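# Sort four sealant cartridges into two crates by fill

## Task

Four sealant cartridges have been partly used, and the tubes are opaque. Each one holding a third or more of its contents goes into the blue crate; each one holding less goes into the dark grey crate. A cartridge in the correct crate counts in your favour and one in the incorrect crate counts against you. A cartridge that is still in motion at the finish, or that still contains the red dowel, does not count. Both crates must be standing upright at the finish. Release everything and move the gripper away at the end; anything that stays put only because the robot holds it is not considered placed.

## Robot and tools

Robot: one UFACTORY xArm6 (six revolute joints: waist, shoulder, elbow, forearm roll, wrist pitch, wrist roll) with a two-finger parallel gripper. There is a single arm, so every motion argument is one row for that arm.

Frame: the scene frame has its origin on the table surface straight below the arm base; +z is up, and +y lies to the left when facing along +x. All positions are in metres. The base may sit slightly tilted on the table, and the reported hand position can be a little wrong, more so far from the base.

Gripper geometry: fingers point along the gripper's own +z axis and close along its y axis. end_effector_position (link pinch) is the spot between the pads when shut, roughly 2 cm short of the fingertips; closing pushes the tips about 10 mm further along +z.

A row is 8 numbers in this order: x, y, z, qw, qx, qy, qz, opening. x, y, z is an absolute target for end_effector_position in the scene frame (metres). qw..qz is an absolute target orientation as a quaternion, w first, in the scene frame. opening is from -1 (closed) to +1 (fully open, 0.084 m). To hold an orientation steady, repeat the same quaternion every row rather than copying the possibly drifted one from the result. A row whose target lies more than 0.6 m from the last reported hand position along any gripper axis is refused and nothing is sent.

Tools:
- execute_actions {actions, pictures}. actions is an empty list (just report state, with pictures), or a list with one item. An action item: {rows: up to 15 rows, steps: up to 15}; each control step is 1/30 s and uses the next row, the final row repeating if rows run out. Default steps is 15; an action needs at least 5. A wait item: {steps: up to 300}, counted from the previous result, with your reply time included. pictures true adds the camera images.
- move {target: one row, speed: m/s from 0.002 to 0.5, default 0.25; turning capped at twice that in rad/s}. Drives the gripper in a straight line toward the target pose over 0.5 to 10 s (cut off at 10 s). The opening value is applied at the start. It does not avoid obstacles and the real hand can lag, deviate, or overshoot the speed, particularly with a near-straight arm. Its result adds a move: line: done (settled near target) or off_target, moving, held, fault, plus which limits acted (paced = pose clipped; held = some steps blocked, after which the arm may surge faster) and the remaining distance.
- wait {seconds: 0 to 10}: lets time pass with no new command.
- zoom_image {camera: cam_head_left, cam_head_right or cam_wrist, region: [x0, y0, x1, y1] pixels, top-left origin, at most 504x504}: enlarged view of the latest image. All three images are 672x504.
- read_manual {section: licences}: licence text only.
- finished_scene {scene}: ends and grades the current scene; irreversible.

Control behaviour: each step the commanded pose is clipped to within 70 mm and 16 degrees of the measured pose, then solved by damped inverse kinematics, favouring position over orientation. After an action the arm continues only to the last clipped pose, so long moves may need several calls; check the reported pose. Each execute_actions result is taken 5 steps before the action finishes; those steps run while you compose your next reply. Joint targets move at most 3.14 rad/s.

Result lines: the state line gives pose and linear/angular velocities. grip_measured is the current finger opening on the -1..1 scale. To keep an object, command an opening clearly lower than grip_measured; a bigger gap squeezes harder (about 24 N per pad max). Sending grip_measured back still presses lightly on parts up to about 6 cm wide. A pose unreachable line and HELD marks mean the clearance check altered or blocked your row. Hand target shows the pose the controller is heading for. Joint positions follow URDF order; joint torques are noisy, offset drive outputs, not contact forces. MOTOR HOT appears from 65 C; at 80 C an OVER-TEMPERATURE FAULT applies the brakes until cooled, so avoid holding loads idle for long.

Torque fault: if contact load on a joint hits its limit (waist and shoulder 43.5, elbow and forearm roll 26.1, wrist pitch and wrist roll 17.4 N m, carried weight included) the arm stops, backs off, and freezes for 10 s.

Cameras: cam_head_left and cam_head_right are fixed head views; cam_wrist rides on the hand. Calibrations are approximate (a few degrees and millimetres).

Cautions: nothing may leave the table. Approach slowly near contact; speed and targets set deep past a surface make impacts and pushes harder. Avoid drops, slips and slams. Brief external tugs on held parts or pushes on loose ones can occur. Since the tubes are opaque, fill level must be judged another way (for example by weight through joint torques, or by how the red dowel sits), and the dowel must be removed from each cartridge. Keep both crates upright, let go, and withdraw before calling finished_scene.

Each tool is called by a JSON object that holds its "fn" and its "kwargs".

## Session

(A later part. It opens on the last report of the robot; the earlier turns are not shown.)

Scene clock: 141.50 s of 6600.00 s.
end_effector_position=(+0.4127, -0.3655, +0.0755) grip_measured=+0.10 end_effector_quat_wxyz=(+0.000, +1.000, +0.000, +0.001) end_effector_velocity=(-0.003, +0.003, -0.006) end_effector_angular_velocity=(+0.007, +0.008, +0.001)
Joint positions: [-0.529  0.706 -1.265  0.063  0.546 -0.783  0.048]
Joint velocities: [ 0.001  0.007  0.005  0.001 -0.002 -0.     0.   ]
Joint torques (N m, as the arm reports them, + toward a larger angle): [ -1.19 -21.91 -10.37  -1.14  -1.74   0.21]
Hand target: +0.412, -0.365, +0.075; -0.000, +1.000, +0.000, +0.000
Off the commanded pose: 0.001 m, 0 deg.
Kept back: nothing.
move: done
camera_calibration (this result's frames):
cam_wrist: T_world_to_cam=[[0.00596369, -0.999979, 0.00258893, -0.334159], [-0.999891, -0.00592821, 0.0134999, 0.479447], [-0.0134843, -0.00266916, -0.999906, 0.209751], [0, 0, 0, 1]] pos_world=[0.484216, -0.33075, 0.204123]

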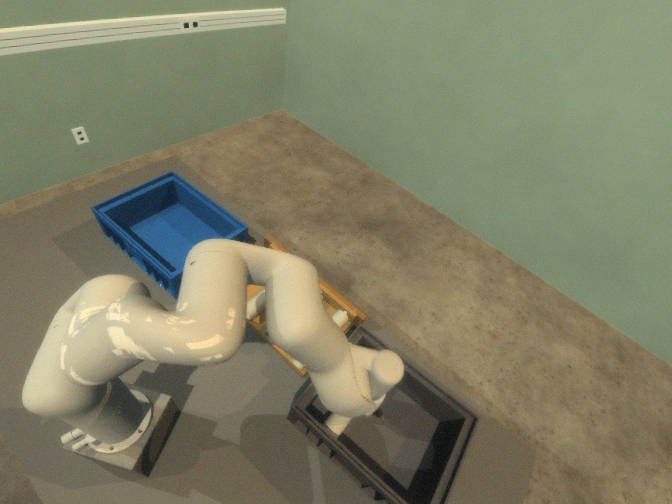

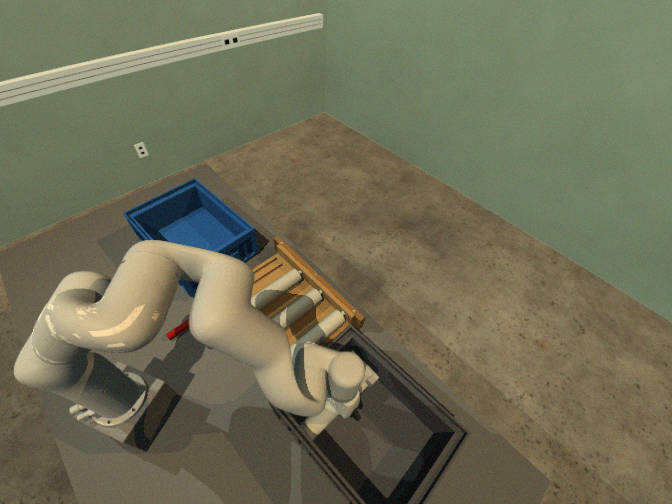

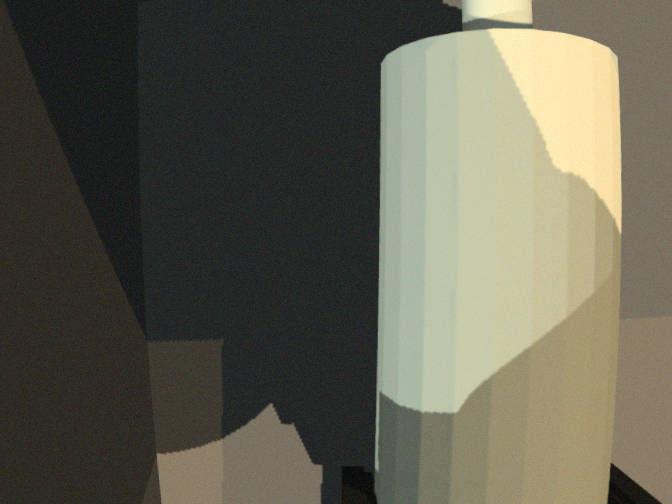

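Inside the crate with no contact. Lower onto the floor.

{"fn": "move", "kwargs": {"target": [0.412, -0.365, 0.048, 0, 1, 0, 0, -0.4], "speed": 0.04}}

{"fn": "execute_actions", "kwargs": {"actions": [{"rows": [[0.412,-0.365,0.048,0,1,0,0,-0.2],[0.412,-0.365,0.048,0,1,0,0,-0.05],[0.412,-0.365,0.048,0,1,0,0,0.05],[0.412,-0.365,0.048,0,1,0,0,0.12],[0.412,-0.365,0.048,0,1,0,0,0.2],[0.412,-0.365,0.048,0,1,0,0,0.3],[0.412,-0.365,0.048,0,1,0,0,0.4],[0.412,-0.365,0.048,0,1,0,0,0.5],[0.412,-0.365,0.048,0,1,0,0,0.6],[0.412,-0.365,0.048,0,1,0,0,0.7]], "steps": 12}]}}

{"fn": "move", "kwargs": {"target": [0.412, -0.365, 0.21, 0, 1, 0, 0, 0.7], "speed": 0.3}}

Scene clock: 142.70 s of 6600.00 s.
end_effector_position=(+0.4122, -0.3651, +0.0483) grip_measured=+0.10 end_effector_quat_wxyz=(+0.000, +1.000, +0.000, +0.000) end_effector_velocity=(+0.002, -0.002, +0.001) end_effector_angular_velocity=(-0.004, -0.004, +0.001)
Joint positions: [-0.527  0.774 -1.286  0.068  0.5   -0.786  0.048]
Joint velocities: [-0.     0.002 -0.004  0.001 -0.004 -0.002 -0.   ]
Joint torques (N m, as the arm reports them, + toward a larger angle): [ -1.66 -21.7   -9.83  -1.    -1.62   0.22]
Hand target: +0.412, -0.365, +0.048; -0.000, +1.000, +0.000, +0.000
Off the commanded pose: 0.000 m, 0 deg.
Kept back: nothing.
move: done
camera_calibration (this result's frames):
cam_wrist: T_world_to_cam=[[0.00589235, -0.99998, 0.00220649, -0.333687], [-0.999881, -0.0058602, 0.0143033, 0.479236], [-0.01429, -0.0022905, -0.999895, 0.183055], [0, 0, 0, 1]] pos_world=[0.483761, -0.330453, 0.176918]

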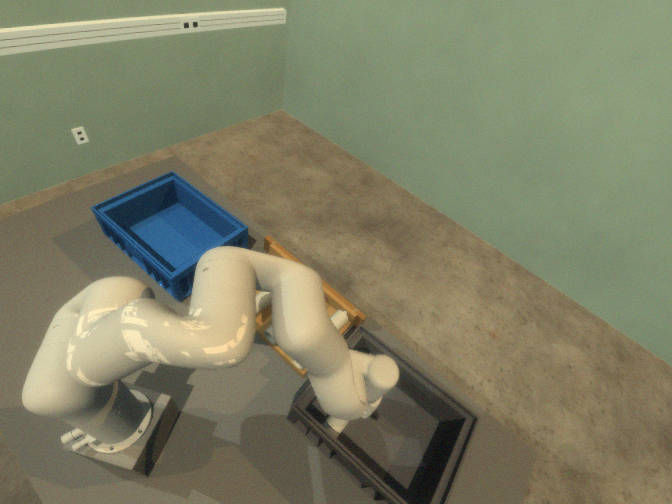

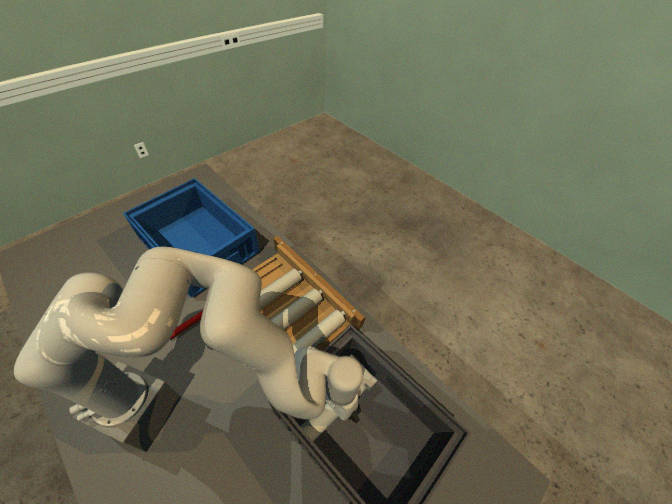

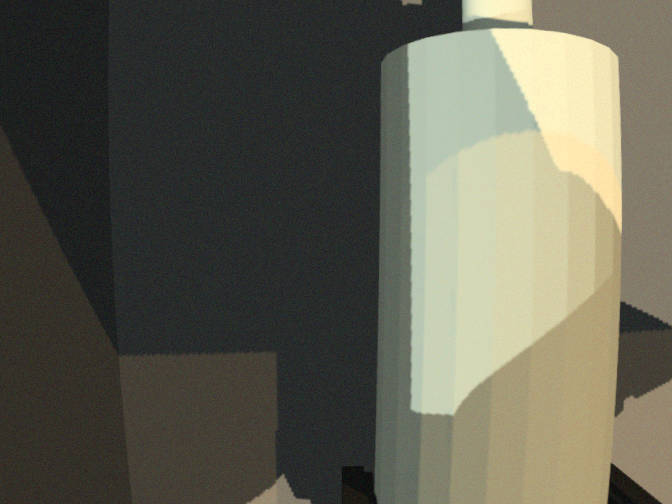

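Scene clock: 142.93 s of 6600.00 s.
end_effector_position=(+0.4121, -0.3651, +0.0482) grip_measured=+0.30 end_effector_quat_wxyz=(+0.000, +1.000, +0.000, +0.000) end_effector_velocity=(+0.001, -0.001, +0.002) end_effector_angular_velocity=(-0.003, -0.003, +0.002)
Joint positions: [-0.527  0.774 -1.286  0.068  0.5   -0.786  0.057]
Joint velocities: [ 0.    -0.002 -0.002 -0.001  0.    -0.001  0.123]
Joint torques (N m, as the arm reports them, + toward a larger angle): [ -1.44 -21.93  -9.54  -1.09  -1.63   0.29]
Steps of this call (steps 1 to 7: the first 7 steps of this action). Readings (end_effector_position):
1: (+0.4122, -0.3652, +0.0483)
2: (+0.4122, -0.3652, +0.0483)
4: (+0.4121, -0.3651, +0.0482)
7: the state above

Scene clock: 144.40 s of 6600.00 s.
end_effector_position=(+0.4114, -0.3645, +0.2091) grip_measured=+0.70 end_effector_quat_wxyz=(-0.001, +1.000, -0.000, -0.001) end_effector_velocity=(+0.003, -0.003, +0.008) end_effector_angular_velocity=(-0.009, -0.009, +0.001)
Joint positions: [-0.541  0.417 -1.253  0.044  0.827 -0.77   0.073]
Joint velocities: [-0.001 -0.011 -0.007 -0.001  0.005 -0.001  0.   ]
Joint torques (N m, as the arm reports them, + toward a larger angle): [ -1.27 -20.22 -11.87  -1.07  -1.63   0.25]
Hand target: +0.412, -0.365, +0.210; +0.000, +1.000, -0.000, -0.000
Off your previous action's commanded pose: 0.000 m, 0 deg at its last step (step 5 of this call).
Off the commanded pose: 0.001 m, 0 deg.
Kept back: nothing.
move: done
camera_calibration (this result's frames):
cam_wrist: T_world_to_cam=[[0.00568978, -0.999984, 0.000672563, -0.333022], [-0.999851, -0.00567805, 0.0163177, 0.475763], [-0.0163136, -0.000765307, -0.999867, 0.34519], [0, 0, 0, 1]] pos_world=[0.483218, -0.330051, 0.337605]

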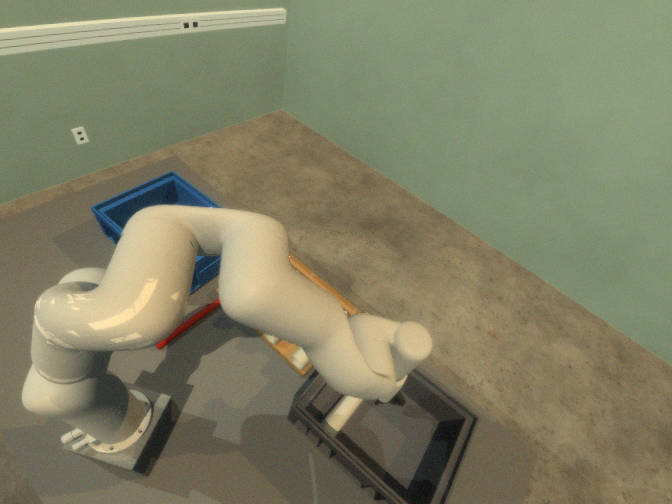

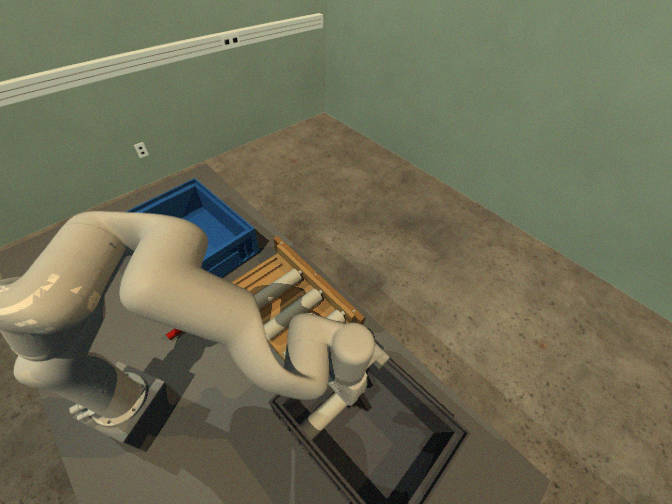

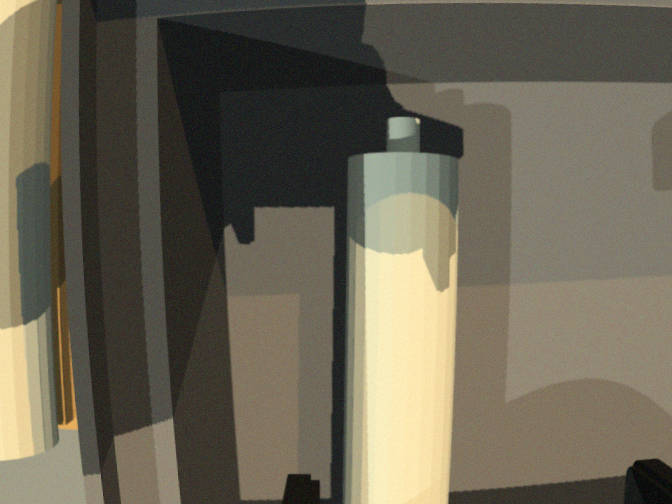

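{"fn": "move", "kwargs": {"target": [0.50, -0.180, 0.20, 0, 1, 0, 0, 0.6], "speed": 0.3}}

Scene clock: 145.83 s of 6600.00 s.
end_effector_position=(+0.5005, -0.1806, +0.2000) grip_measured=+0.59 end_effector_quat_wxyz=(-0.000, +1.000, -0.000, +0.000) end_effector_velocity=(+0.002, +0.003, +0.000) end_effector_angular_velocity=(-0.000, +0.001, +0.002)
Joint positions: [-0.159  0.36  -1.152  0.038  0.769 -0.385  0.069]
Joint velocities: [ 0.007  0.001 -0.003 -0.002  0.002  0.006  0.   ]
Joint torques (N m, as the arm reports them, + toward a larger angle): [ -1.06 -19.1  -11.61  -1.11  -1.65   0.25]
Hand target: +0.501, -0.180, +0.200; -0.000, +1.000, +0.000, +0.000
Off the commanded pose: 0.001 m, 0 deg.
Kept back: nothing.
move: done
camera_calibration (this result's frames):
cam_wrist: T_world_to_cam=[[0.00497955, -0.999987, 0.00124875, -0.149388], [-0.999889, -0.00496148, 0.0140768, 0.566715], [-0.0140704, -0.00131871, -0.9999, 0.336472], [0, 0, 0, 1]] pos_world=[0.57213, -0.146131, 0.328647]

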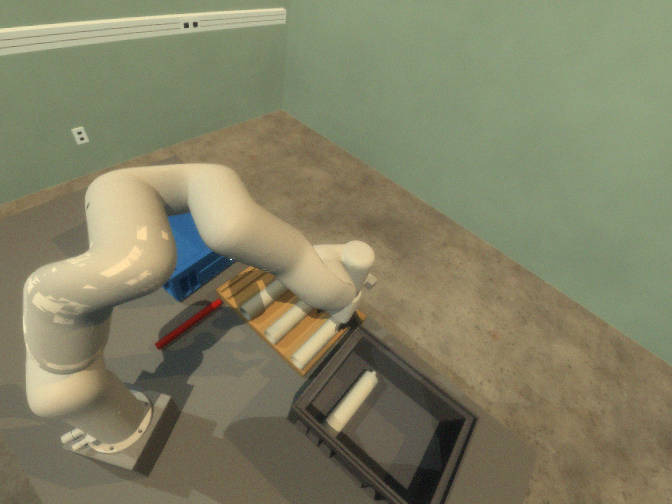

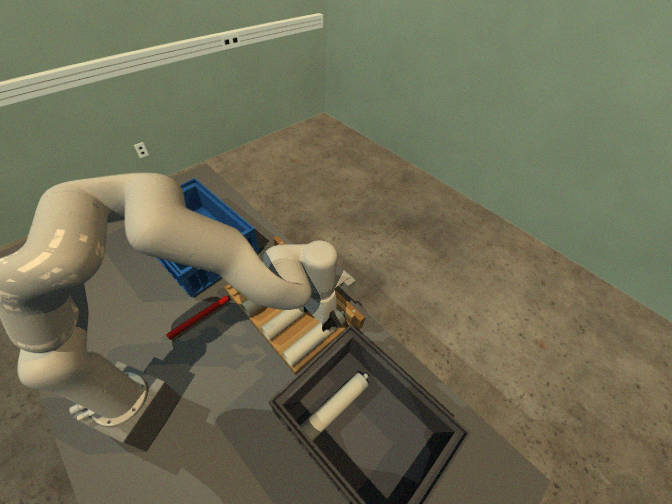

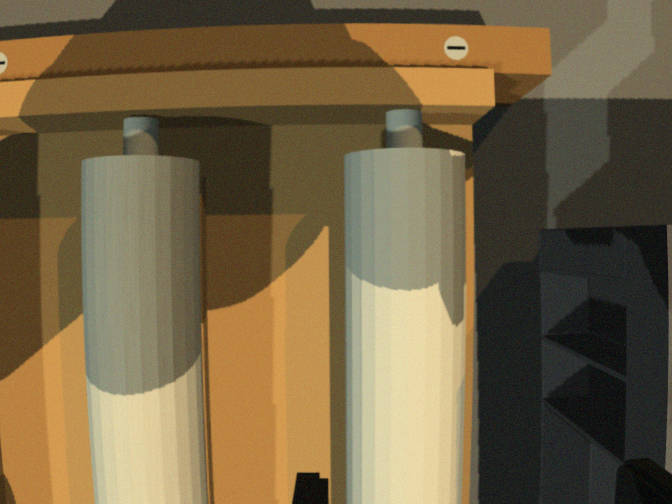

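{"fn": "move", "kwargs": {"target": [0.50, -0.175, 0.066, 0, 1, 0, 0, 0.65], "speed": 0.15}}

Scene clock: 147.83 s of 6600.00 s.
end_effector_position=(+0.5004, -0.1752, +0.0661) grip_measured=+0.65 end_effector_quat_wxyz=(-0.000, +1.000, -0.000, +0.000) end_effector_velocity=(-0.002, +0.001, -0.003) end_effector_angular_velocity=(+0.002, +0.006, +0.002)
Joint positions: [-0.139  0.662 -1.163  0.056  0.477 -0.388  0.071]
Joint velocities: [ 0.001  0.006  0.002 -0.001 -0.001 -0.001  0.   ]
Joint torques (N m, as the arm reports them, + toward a larger angle): [ -1.27 -20.43  -9.53  -1.09  -1.67   0.23]
Hand target: +0.500, -0.175, +0.066; -0.000, +1.000, +0.000, +0.000
Off the commanded pose: 0.000 m, 0 deg.
Kept back: nothing.
move: done
camera_calibration (this result's frames):
cam_wrist: T_world_to_cam=[[0.00582538, -0.999981, 0.0018904, -0.144207], [-0.999884, -0.00579814, 0.0141072, 0.568311], [-0.0140959, -0.00197236, -0.999899, 0.202534], [0, 0, 0, 1]] pos_world=[0.57194, -0.14051, 0.194769]

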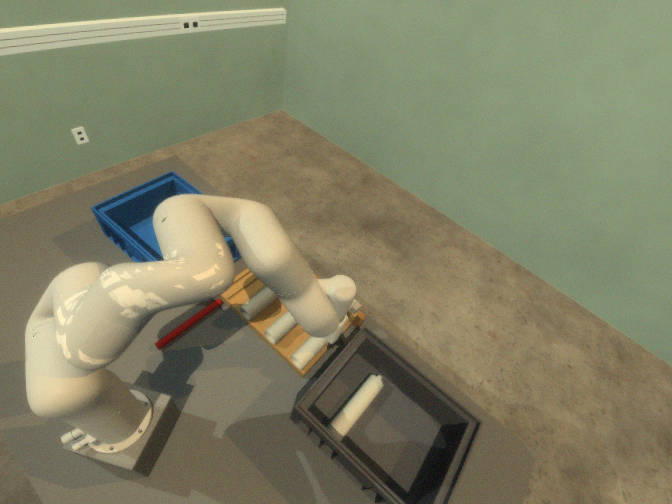

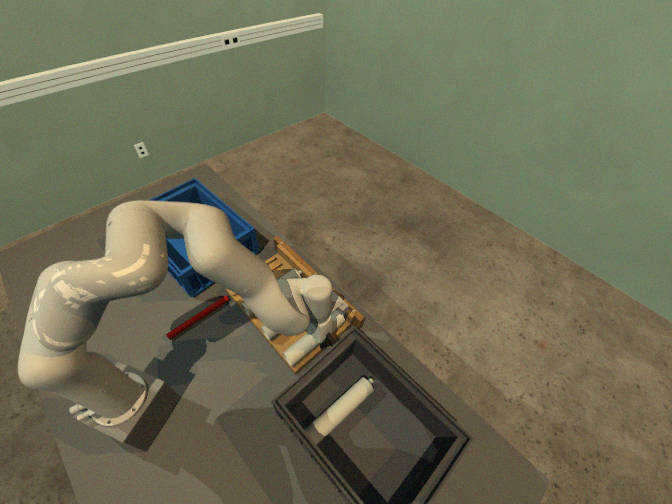

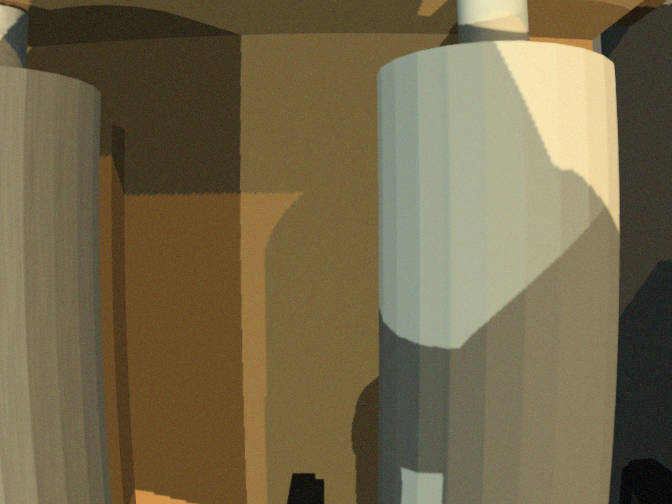

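{"fn": "execute_actions", "kwargs": {"actions": [{"rows": [[0.50,-0.175,0.066,0,1,0,0,0.55],[0.50,-0.175,0.066,0,1,0,0,0.46],[0.50,-0.175,0.066,0,1,0,0,0.37],[0.50,-0.175,0.066,0,1,0,0,0.28],[0.50,-0.175,0.066,0,1,0,0,0.19],[0.50,-0.175,0.066,0,1,0,0,0.1],[0.50,-0.175,0.066,0,1,0,0,0.02],[0.50,-0.175,0.066,0,1,0,0,-0.06],[0.50,-0.175,0.066,0,1,0,0,-0.14],[0.50,-0.175,0.066,0,1,0,0,-0.22],[0.50,-0.175,0.066,0,1,0,0,-0.3],[0.50,-0.175,0.066,0,1,0,0,-0.4]], "steps": 15}]}}

{"fn": "move", "kwargs": {"target": [0.50, -0.175, 0.23, 0, 1, 0, 0, -0.4], "speed": 0.2}}

Scene clock: 148.50 s of 6600.00 s.
end_effector_position=(+0.5002, -0.1754, +0.0662) grip_measured=+0.10 end_effector_quat_wxyz=(+0.000, +1.000, -0.000, +0.000) end_effector_velocity=(-0.000, +0.001, -0.000) end_effector_angular_velocity=(+0.000, +0.002, +0.002)
Joint positions: [-0.14   0.662 -1.163  0.055  0.477 -0.388  0.048]
Joint velocities: [ 0.001  0.     0.001 -0.001  0.001 -0.001  0.   ]
Joint torques (N m, as the arm reports them, + toward a larger angle): [ -0.4  -20.26  -9.27  -0.98  -1.5    0.34]
Steps of this call (steps 1 to 10: nothing new was sent; steps 11 to 20: the first 10 steps of this action). Readings (end_effector_position):
11: (+0.5002, -0.1750, +0.0658)
12: (+0.5002, -0.1750, +0.0659)
14: (+0.5001, -0.1750, +0.0659)
18: (+0.5002, -0.1754, +0.0663)
20: the state above

Scene clock: 150.00 s of 6600.00 s.
end_effector_position=(+0.4992, -0.1748, +0.2291) grip_measured=+0.10 end_effector_quat_wxyz=(-0.000, +1.000, -0.000, -0.001) end_effector_velocity=(+0.003, -0.001, +0.007) end_effector_angular_velocity=(-0.004, -0.011, +0.001)
Joint positions: [-0.151  0.299 -1.159  0.034  0.839 -0.373  0.048]
Joint velocities: [-0.    -0.009 -0.007 -0.     0.004 -0.    -0.   ]
Joint torques (N m, as the arm reports them, + toward a larger angle): [ -1.4  -19.45 -12.75  -1.1   -1.84   0.27]
Hand target: +0.500, -0.175, +0.230; +0.000, +1.000, -0.000, -0.000
Off your previous action's commanded pose: 0.000 m, 0 deg at its last step (step 5 of this call).
Off the commanded pose: 0.001 m, 0 deg.
Kept back: nothing.
move: done
camera_calibration (this result's frames):
cam_wrist: T_world_to_cam=[[0.00568223, -0.999983, 0.00137812, -0.143951], [-0.999844, -0.00565843, 0.016703, 0.564236], [-0.016695, -0.00147281, -0.99986, 0.366889], [0, 0, 0, 1]] pos_world=[0.571091, -0.140216, 0.357611]

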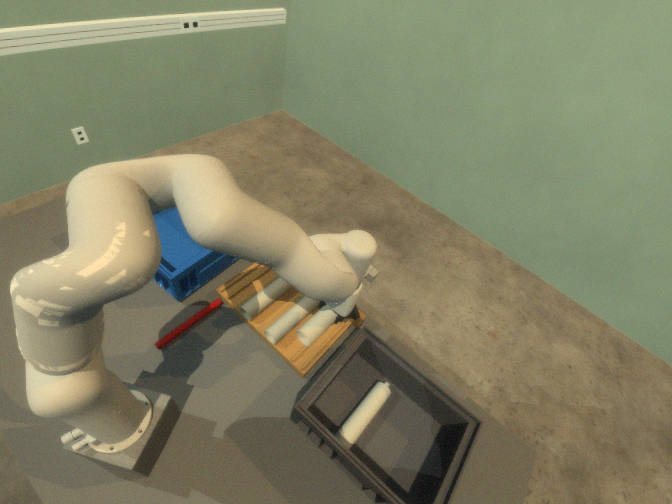

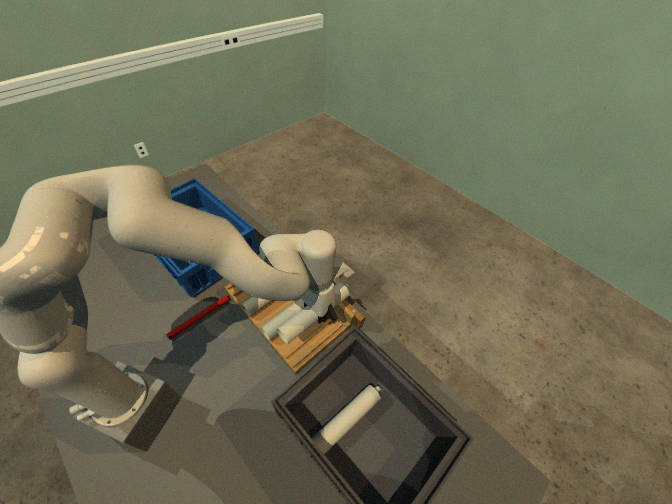

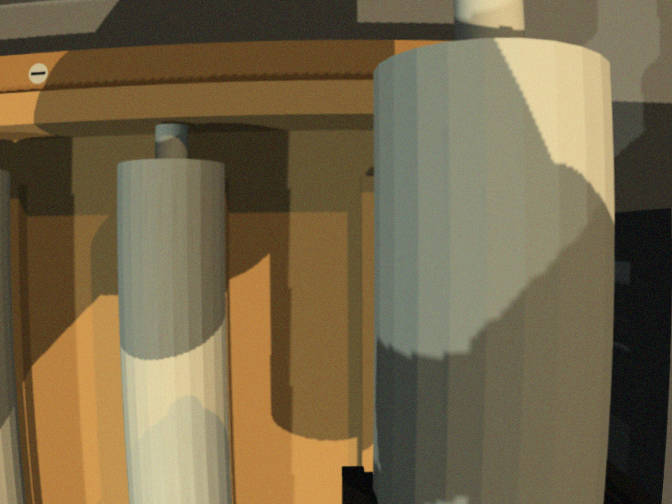

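{"fn": "move", "kwargs": {"target": [0.44, 0.415, 0.23, 0, 0.7071, 0.7071, 0, -0.4], "speed": 0.35}}

Scene clock: 154.13 s of 6600.00 s.
end_effector_position=(+0.4423, +0.4151, +0.2306) grip_measured=+0.10 end_effector_quat_wxyz=(-0.000, +0.708, +0.707, +0.001) end_effector_velocity=(-0.005, +0.007, -0.006) end_effector_angular_velocity=(+0.003, +0.006, +0.008)
Joint positions: [ 0.958  0.523 -1.521 -0.01   0.963 -0.805  0.048]
Joint velocities: [ 0.012  0.013 -0.002  0.008 -0.009  0.     0.   ]
Joint torques (N m, as the arm reports them, + toward a larger angle): [ -0.47 -23.31 -13.29  -1.18  -1.7    0.28]
Hand target: +0.442, +0.416, +0.230; -0.001, +0.707, +0.707, +0.001
Off the commanded pose: 0.002 m, 0 deg.
Kept back: nothing.
move: done
camera_calibration (this result's frames):
cam_wrist: T_world_to_cam=[[0.999989, 0.00416409, 0.00235346, -0.410592], [0.00413311, -0.999907, 0.0130194, 0.480169], [0.00240746, -0.0130095, -0.999912, 0.364604], [0, 0, 0, 1]] pos_world=[0.407725, 0.486577, 0.359287]

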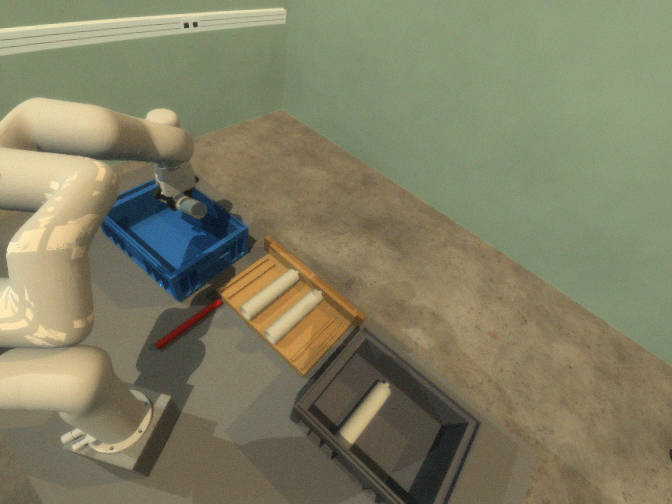

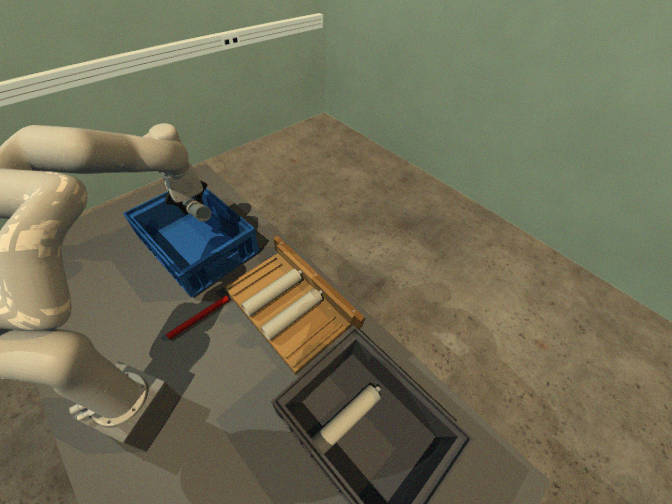

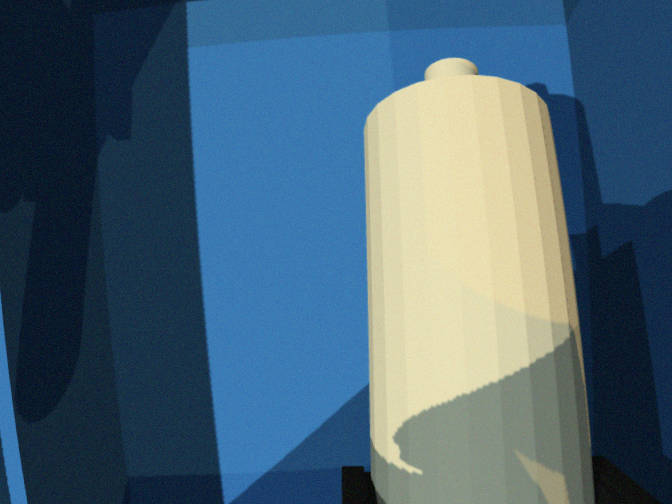

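{"fn": "move", "kwargs": {"target": [0.425, 0.415, 0.105, 0, 0.7071, 0.7071, 0, -0.4], "speed": 0.15}}

Scene clock: 156.10 s of 6600.00 s.
end_effector_position=(+0.4255, +0.4156, +0.1056) grip_measured=+0.10 end_effector_quat_wxyz=(-0.000, +0.707, +0.707, +0.001) end_effector_velocity=(-0.004, -0.004, -0.007) end_effector_angular_velocity=(-0.011, +0.011, +0.001)
Joint positions: [ 0.976  0.713 -1.433 -0.016  0.686 -0.783  0.048]
Joint velocities: [ 0.     0.008  0.006 -0.001  0.002  0.    -0.   ]
Joint torques (N m, as the arm reports them, + toward a larger angle): [ -0.37 -23.77 -11.81  -1.06  -1.87   0.32]
Hand target: +0.425, +0.415, +0.105; -0.000, +0.707, +0.707, +0.000
Off the commanded pose: 0.001 m, 0 deg.
Kept back: nothing.
move: done
camera_calibration (this result's frames):
cam_wrist: T_world_to_cam=[[0.999979, 0.00593855, 0.00277899, -0.394269], [0.00590018, -0.99989, 0.0136172, 0.481492], [0.00285955, -0.0136005, -0.999903, 0.239716], [0, 0, 0, 1]] pos_world=[0.390734, 0.487041, 0.234232]

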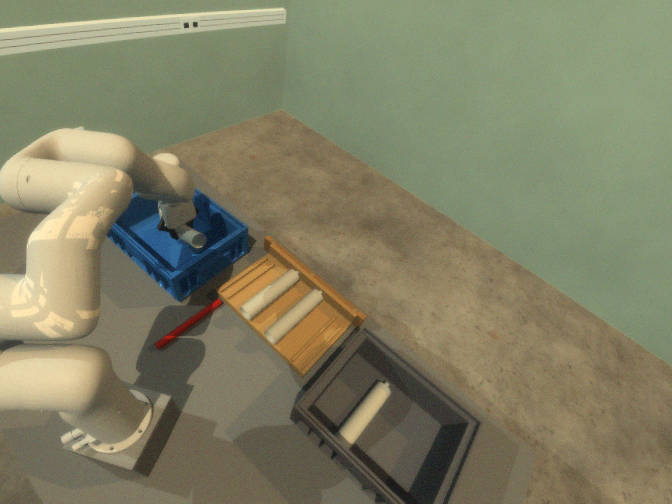

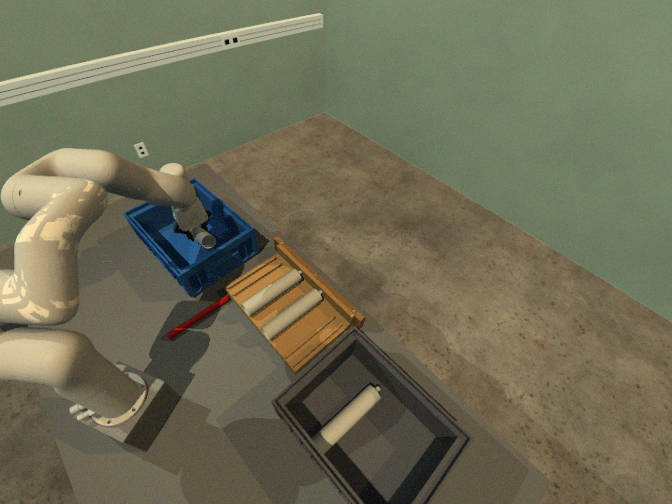

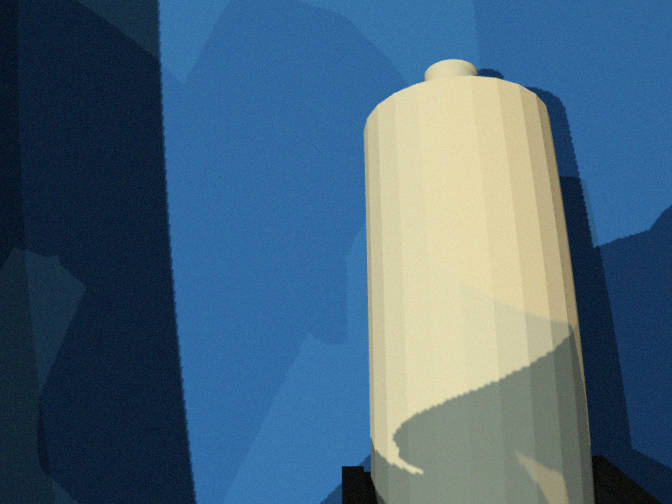

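{"fn": "move", "kwargs": {"target": [0.425, 0.415, 0.05, 0, 0.7071, 0.7071, 0, -0.35], "speed": 0.04}}

Scene clock: 158.00 s of 6600.00 s.
end_effector_position=(+0.4250, +0.4151, +0.0501) grip_measured=+0.10 end_effector_quat_wxyz=(-0.000, +0.707, +0.707, +0.000) end_effector_velocity=(+0.001, +0.002, +0.001) end_effector_angular_velocity=(+0.004, -0.004, +0.002)
Joint positions: [ 0.974  0.842 -1.471 -0.018  0.597 -0.782  0.048]
Joint velocities: [ 0.001  0.002 -0.004 -0.    -0.003 -0.001 -0.   ]
Joint torques (N m, as the arm reports them, + toward a larger angle): [ -0.35 -22.72 -10.32  -1.08  -1.54   0.26]
Hand target: +0.425, +0.415, +0.050; -0.000, +0.707, +0.707, +0.000
Off the commanded pose: 0.000 m, 0 deg.
Kept back: nothing.
move: done
camera_calibration (this result's frames):
cam_wrist: T_world_to_cam=[[0.99998, 0.00609923, 0.00186995, -0.393612], [0.00607118, -0.999874, 0.0146569, 0.481675], [0.00195911, -0.0146453, -0.999891, 0.185075], [0, 0, 0, 1]] pos_world=[0.390317, 0.486725, 0.178731]

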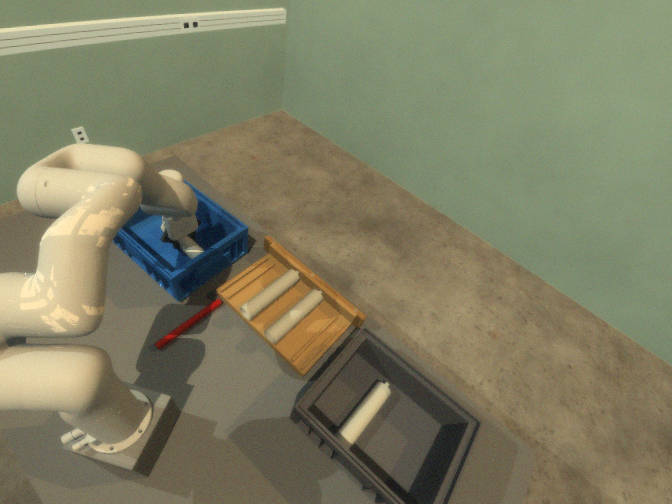

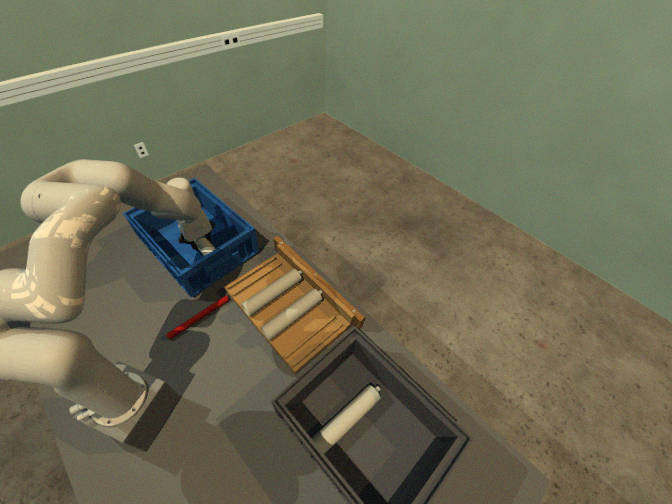

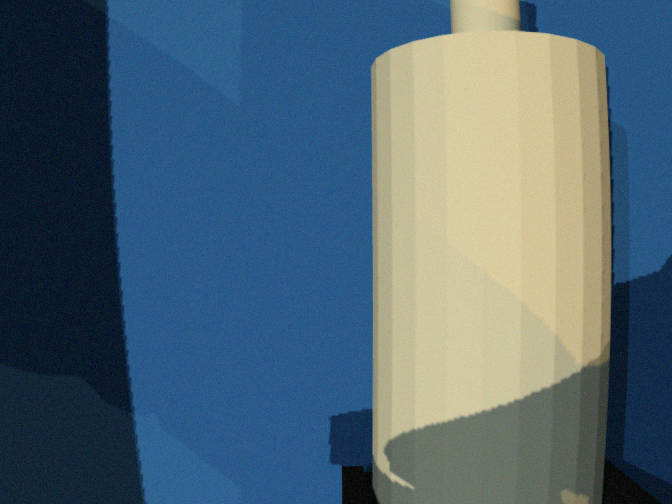

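Tube is level on the floor now. Release.

{"fn": "execute_actions", "kwargs": {"actions": [{"rows": [[0.425,0.415,0.049,0,0.7071,0.7071,0,-0.2],[0.425,0.415,0.049,0,0.7071,0.7071,0,-0.05],[0.425,0.415,0.049,0,0.7071,0.7071,0,0.05],[0.425,0.415,0.049,0,0.7071,0.7071,0,0.12],[0.425,0.415,0.049,0,0.7071,0.7071,0,0.2],[0.425,0.415,0.049,0,0.7071,0.7071,0,0.3],[0.425,0.415,0.049,0,0.7071,0.7071,0,0.4],[0.425,0.415,0.049,0,0.7071,0.7071,0,0.5],[0.425,0.415,0.049,0,0.7071,0.7071,0,0.6],[0.425,0.415,0.049,0,0.7071,0.7071,0,0.7]], "steps": 12}]}}

{"fn": "move", "kwargs": {"target": [0.425, 0.415, 0.21, 0, 0.7071, 0.7071, 0, 0.7], "speed": 0.3}}

{"fn": "move", "kwargs": {"target": [0.50, 0.045, 0.20, 0, 1, 0, 0, 0.9], "speed": 0.4}}

Scene clock: 158.50 s of 6600.00 s.
end_effector_position=(+0.4248, +0.4148, +0.0487) grip_measured=+0.30 end_effector_quat_wxyz=(+0.000, +0.707, +0.707, -0.000) end_effector_velocity=(-0.003, -0.002, -0.006) end_effector_angular_velocity=(-0.006, +0.007, -0.000)
Joint positions: [ 0.974  0.844 -1.472 -0.018  0.595 -0.781  0.057]
Joint velocities: [ 0.001  0.008  0.003  0.001 -0.002  0.     0.123]
Joint torques (N m, as the arm reports them, + toward a larger angle): [ -0.24 -23.42 -10.69  -1.04  -1.66   0.36]
Steps of this call (steps 1 to 8: nothing new was sent; steps 9 to 15: the first 7 steps of this action). Readings (end_effector_position):
9: (+0.4250, +0.4151, +0.0500)
10: (+0.4251, +0.4152, +0.0499)
12: (+0.4251, +0.4151, +0.0495)
15: the state above

Scene clock: 159.97 s of 6600.00 s.
end_effector_position=(+0.4245, +0.4144, +0.2090) grip_measured=+0.70 end_effector_quat_wxyz=(+0.000, +0.707, +0.707, -0.001) end_effector_velocity=(+0.004, +0.003, +0.010) end_effector_angular_velocity=(+0.012, -0.012, +0.002)
Joint positions: [ 0.978  0.514 -1.439 -0.013  0.895 -0.784  0.073]
Joint velocities: [-0.    -0.012 -0.008 -0.     0.003 -0.002  0.   ]
Joint torques (N m, as the arm reports them, + toward a larger angle): [ -0.43 -21.49 -12.28  -1.13  -1.71   0.39]
Hand target: +0.425, +0.415, +0.210; +0.000, +0.707, +0.707, +0.000
Off your previous action's commanded pose: 0.000 m, 0 deg at its last step (step 5 of this call).
Off the commanded pose: 0.001 m, 0 deg.
Kept back: nothing.
move: done
camera_calibration (this result's frames):
cam_wrist: T_world_to_cam=[[0.999983, 0.0057293, 0.000491208, -0.392969], [0.00572057, -0.999852, 0.0162486, 0.478496], [0.000584228, -0.0162455, -0.999868, 0.345135], [0, 0, 0, 1]] pos_world=[0.390023, 0.486283, 0.337507]

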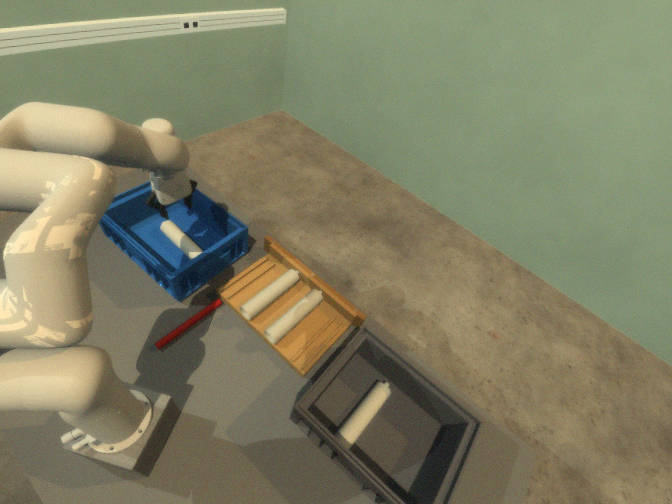

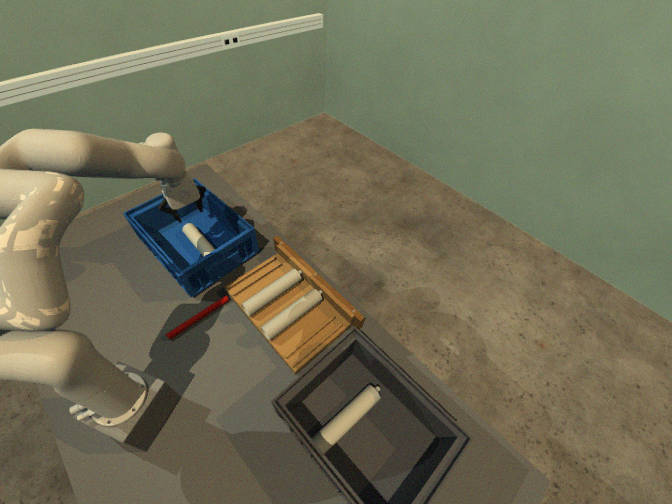

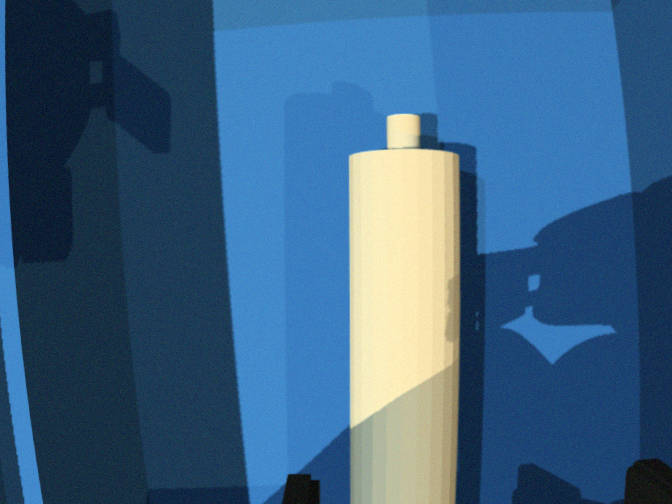

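Scene clock: 162.43 s of 6600.00 s.
end_effector_position=(+0.4991, +0.0447, +0.2000) grip_measured=+0.90 end_effector_quat_wxyz=(+0.001, +1.000, +0.001, +0.000) end_effector_velocity=(+0.000, -0.003, -0.000) end_effector_angular_velocity=(-0.001, +0.000, -0.009)
Joint positions: [ 0.283  0.256 -1.009  0.018  0.721  0.068  0.08 ]
Joint velocities: [-0.005  0.002 -0.001 -0.002 -0.     0.005  0.   ]
Joint torques (N m, as the arm reports them, + toward a larger angle): [ -0.92 -17.38 -11.33  -1.16  -1.58   0.32]
Hand target: +0.499, +0.044, +0.200; +0.001, +1.000, +0.000, +0.000
Off the commanded pose: 0.001 m, 0 deg.
Kept back: nothing.
move: done
camera_calibration (this result's frames):
cam_wrist: T_world_to_cam=[[0.00734709, -0.999968, 0.00316234, 0.0743351], [-0.999869, -0.00730074, 0.0144281, 0.566439], [-0.0144045, -0.00326793, -0.999891, 0.337012], [0, 0, 0, 1]] pos_world=[0.570673, 0.0795695, 0.328567]

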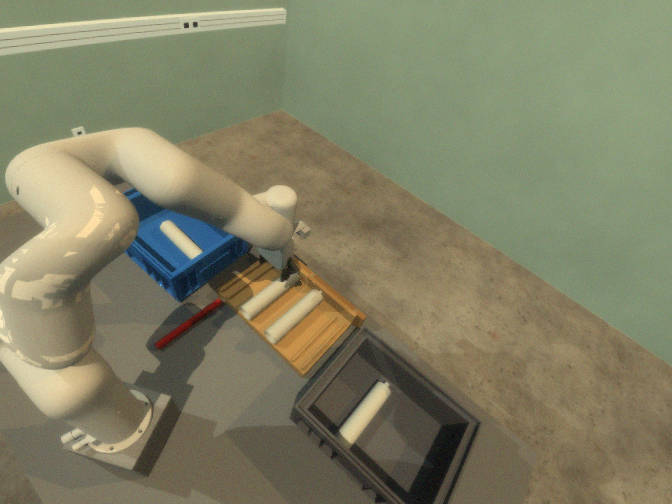

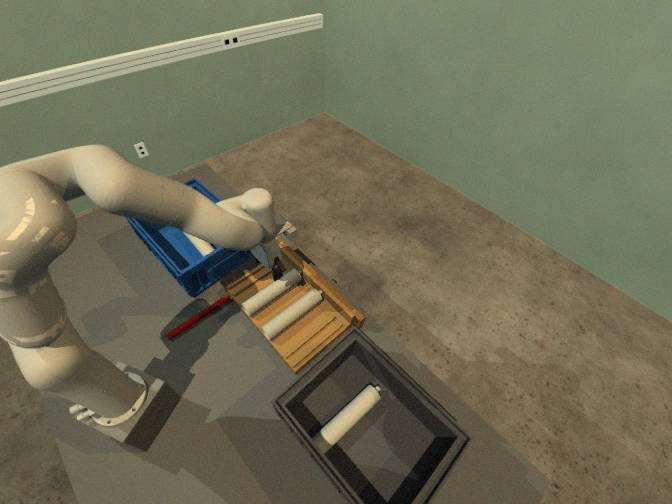

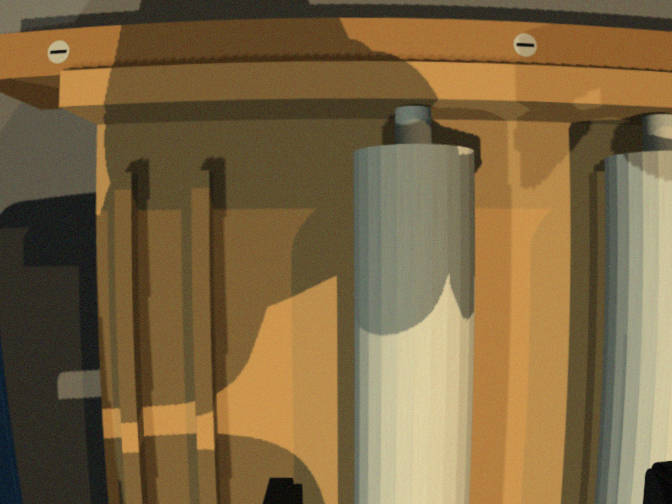

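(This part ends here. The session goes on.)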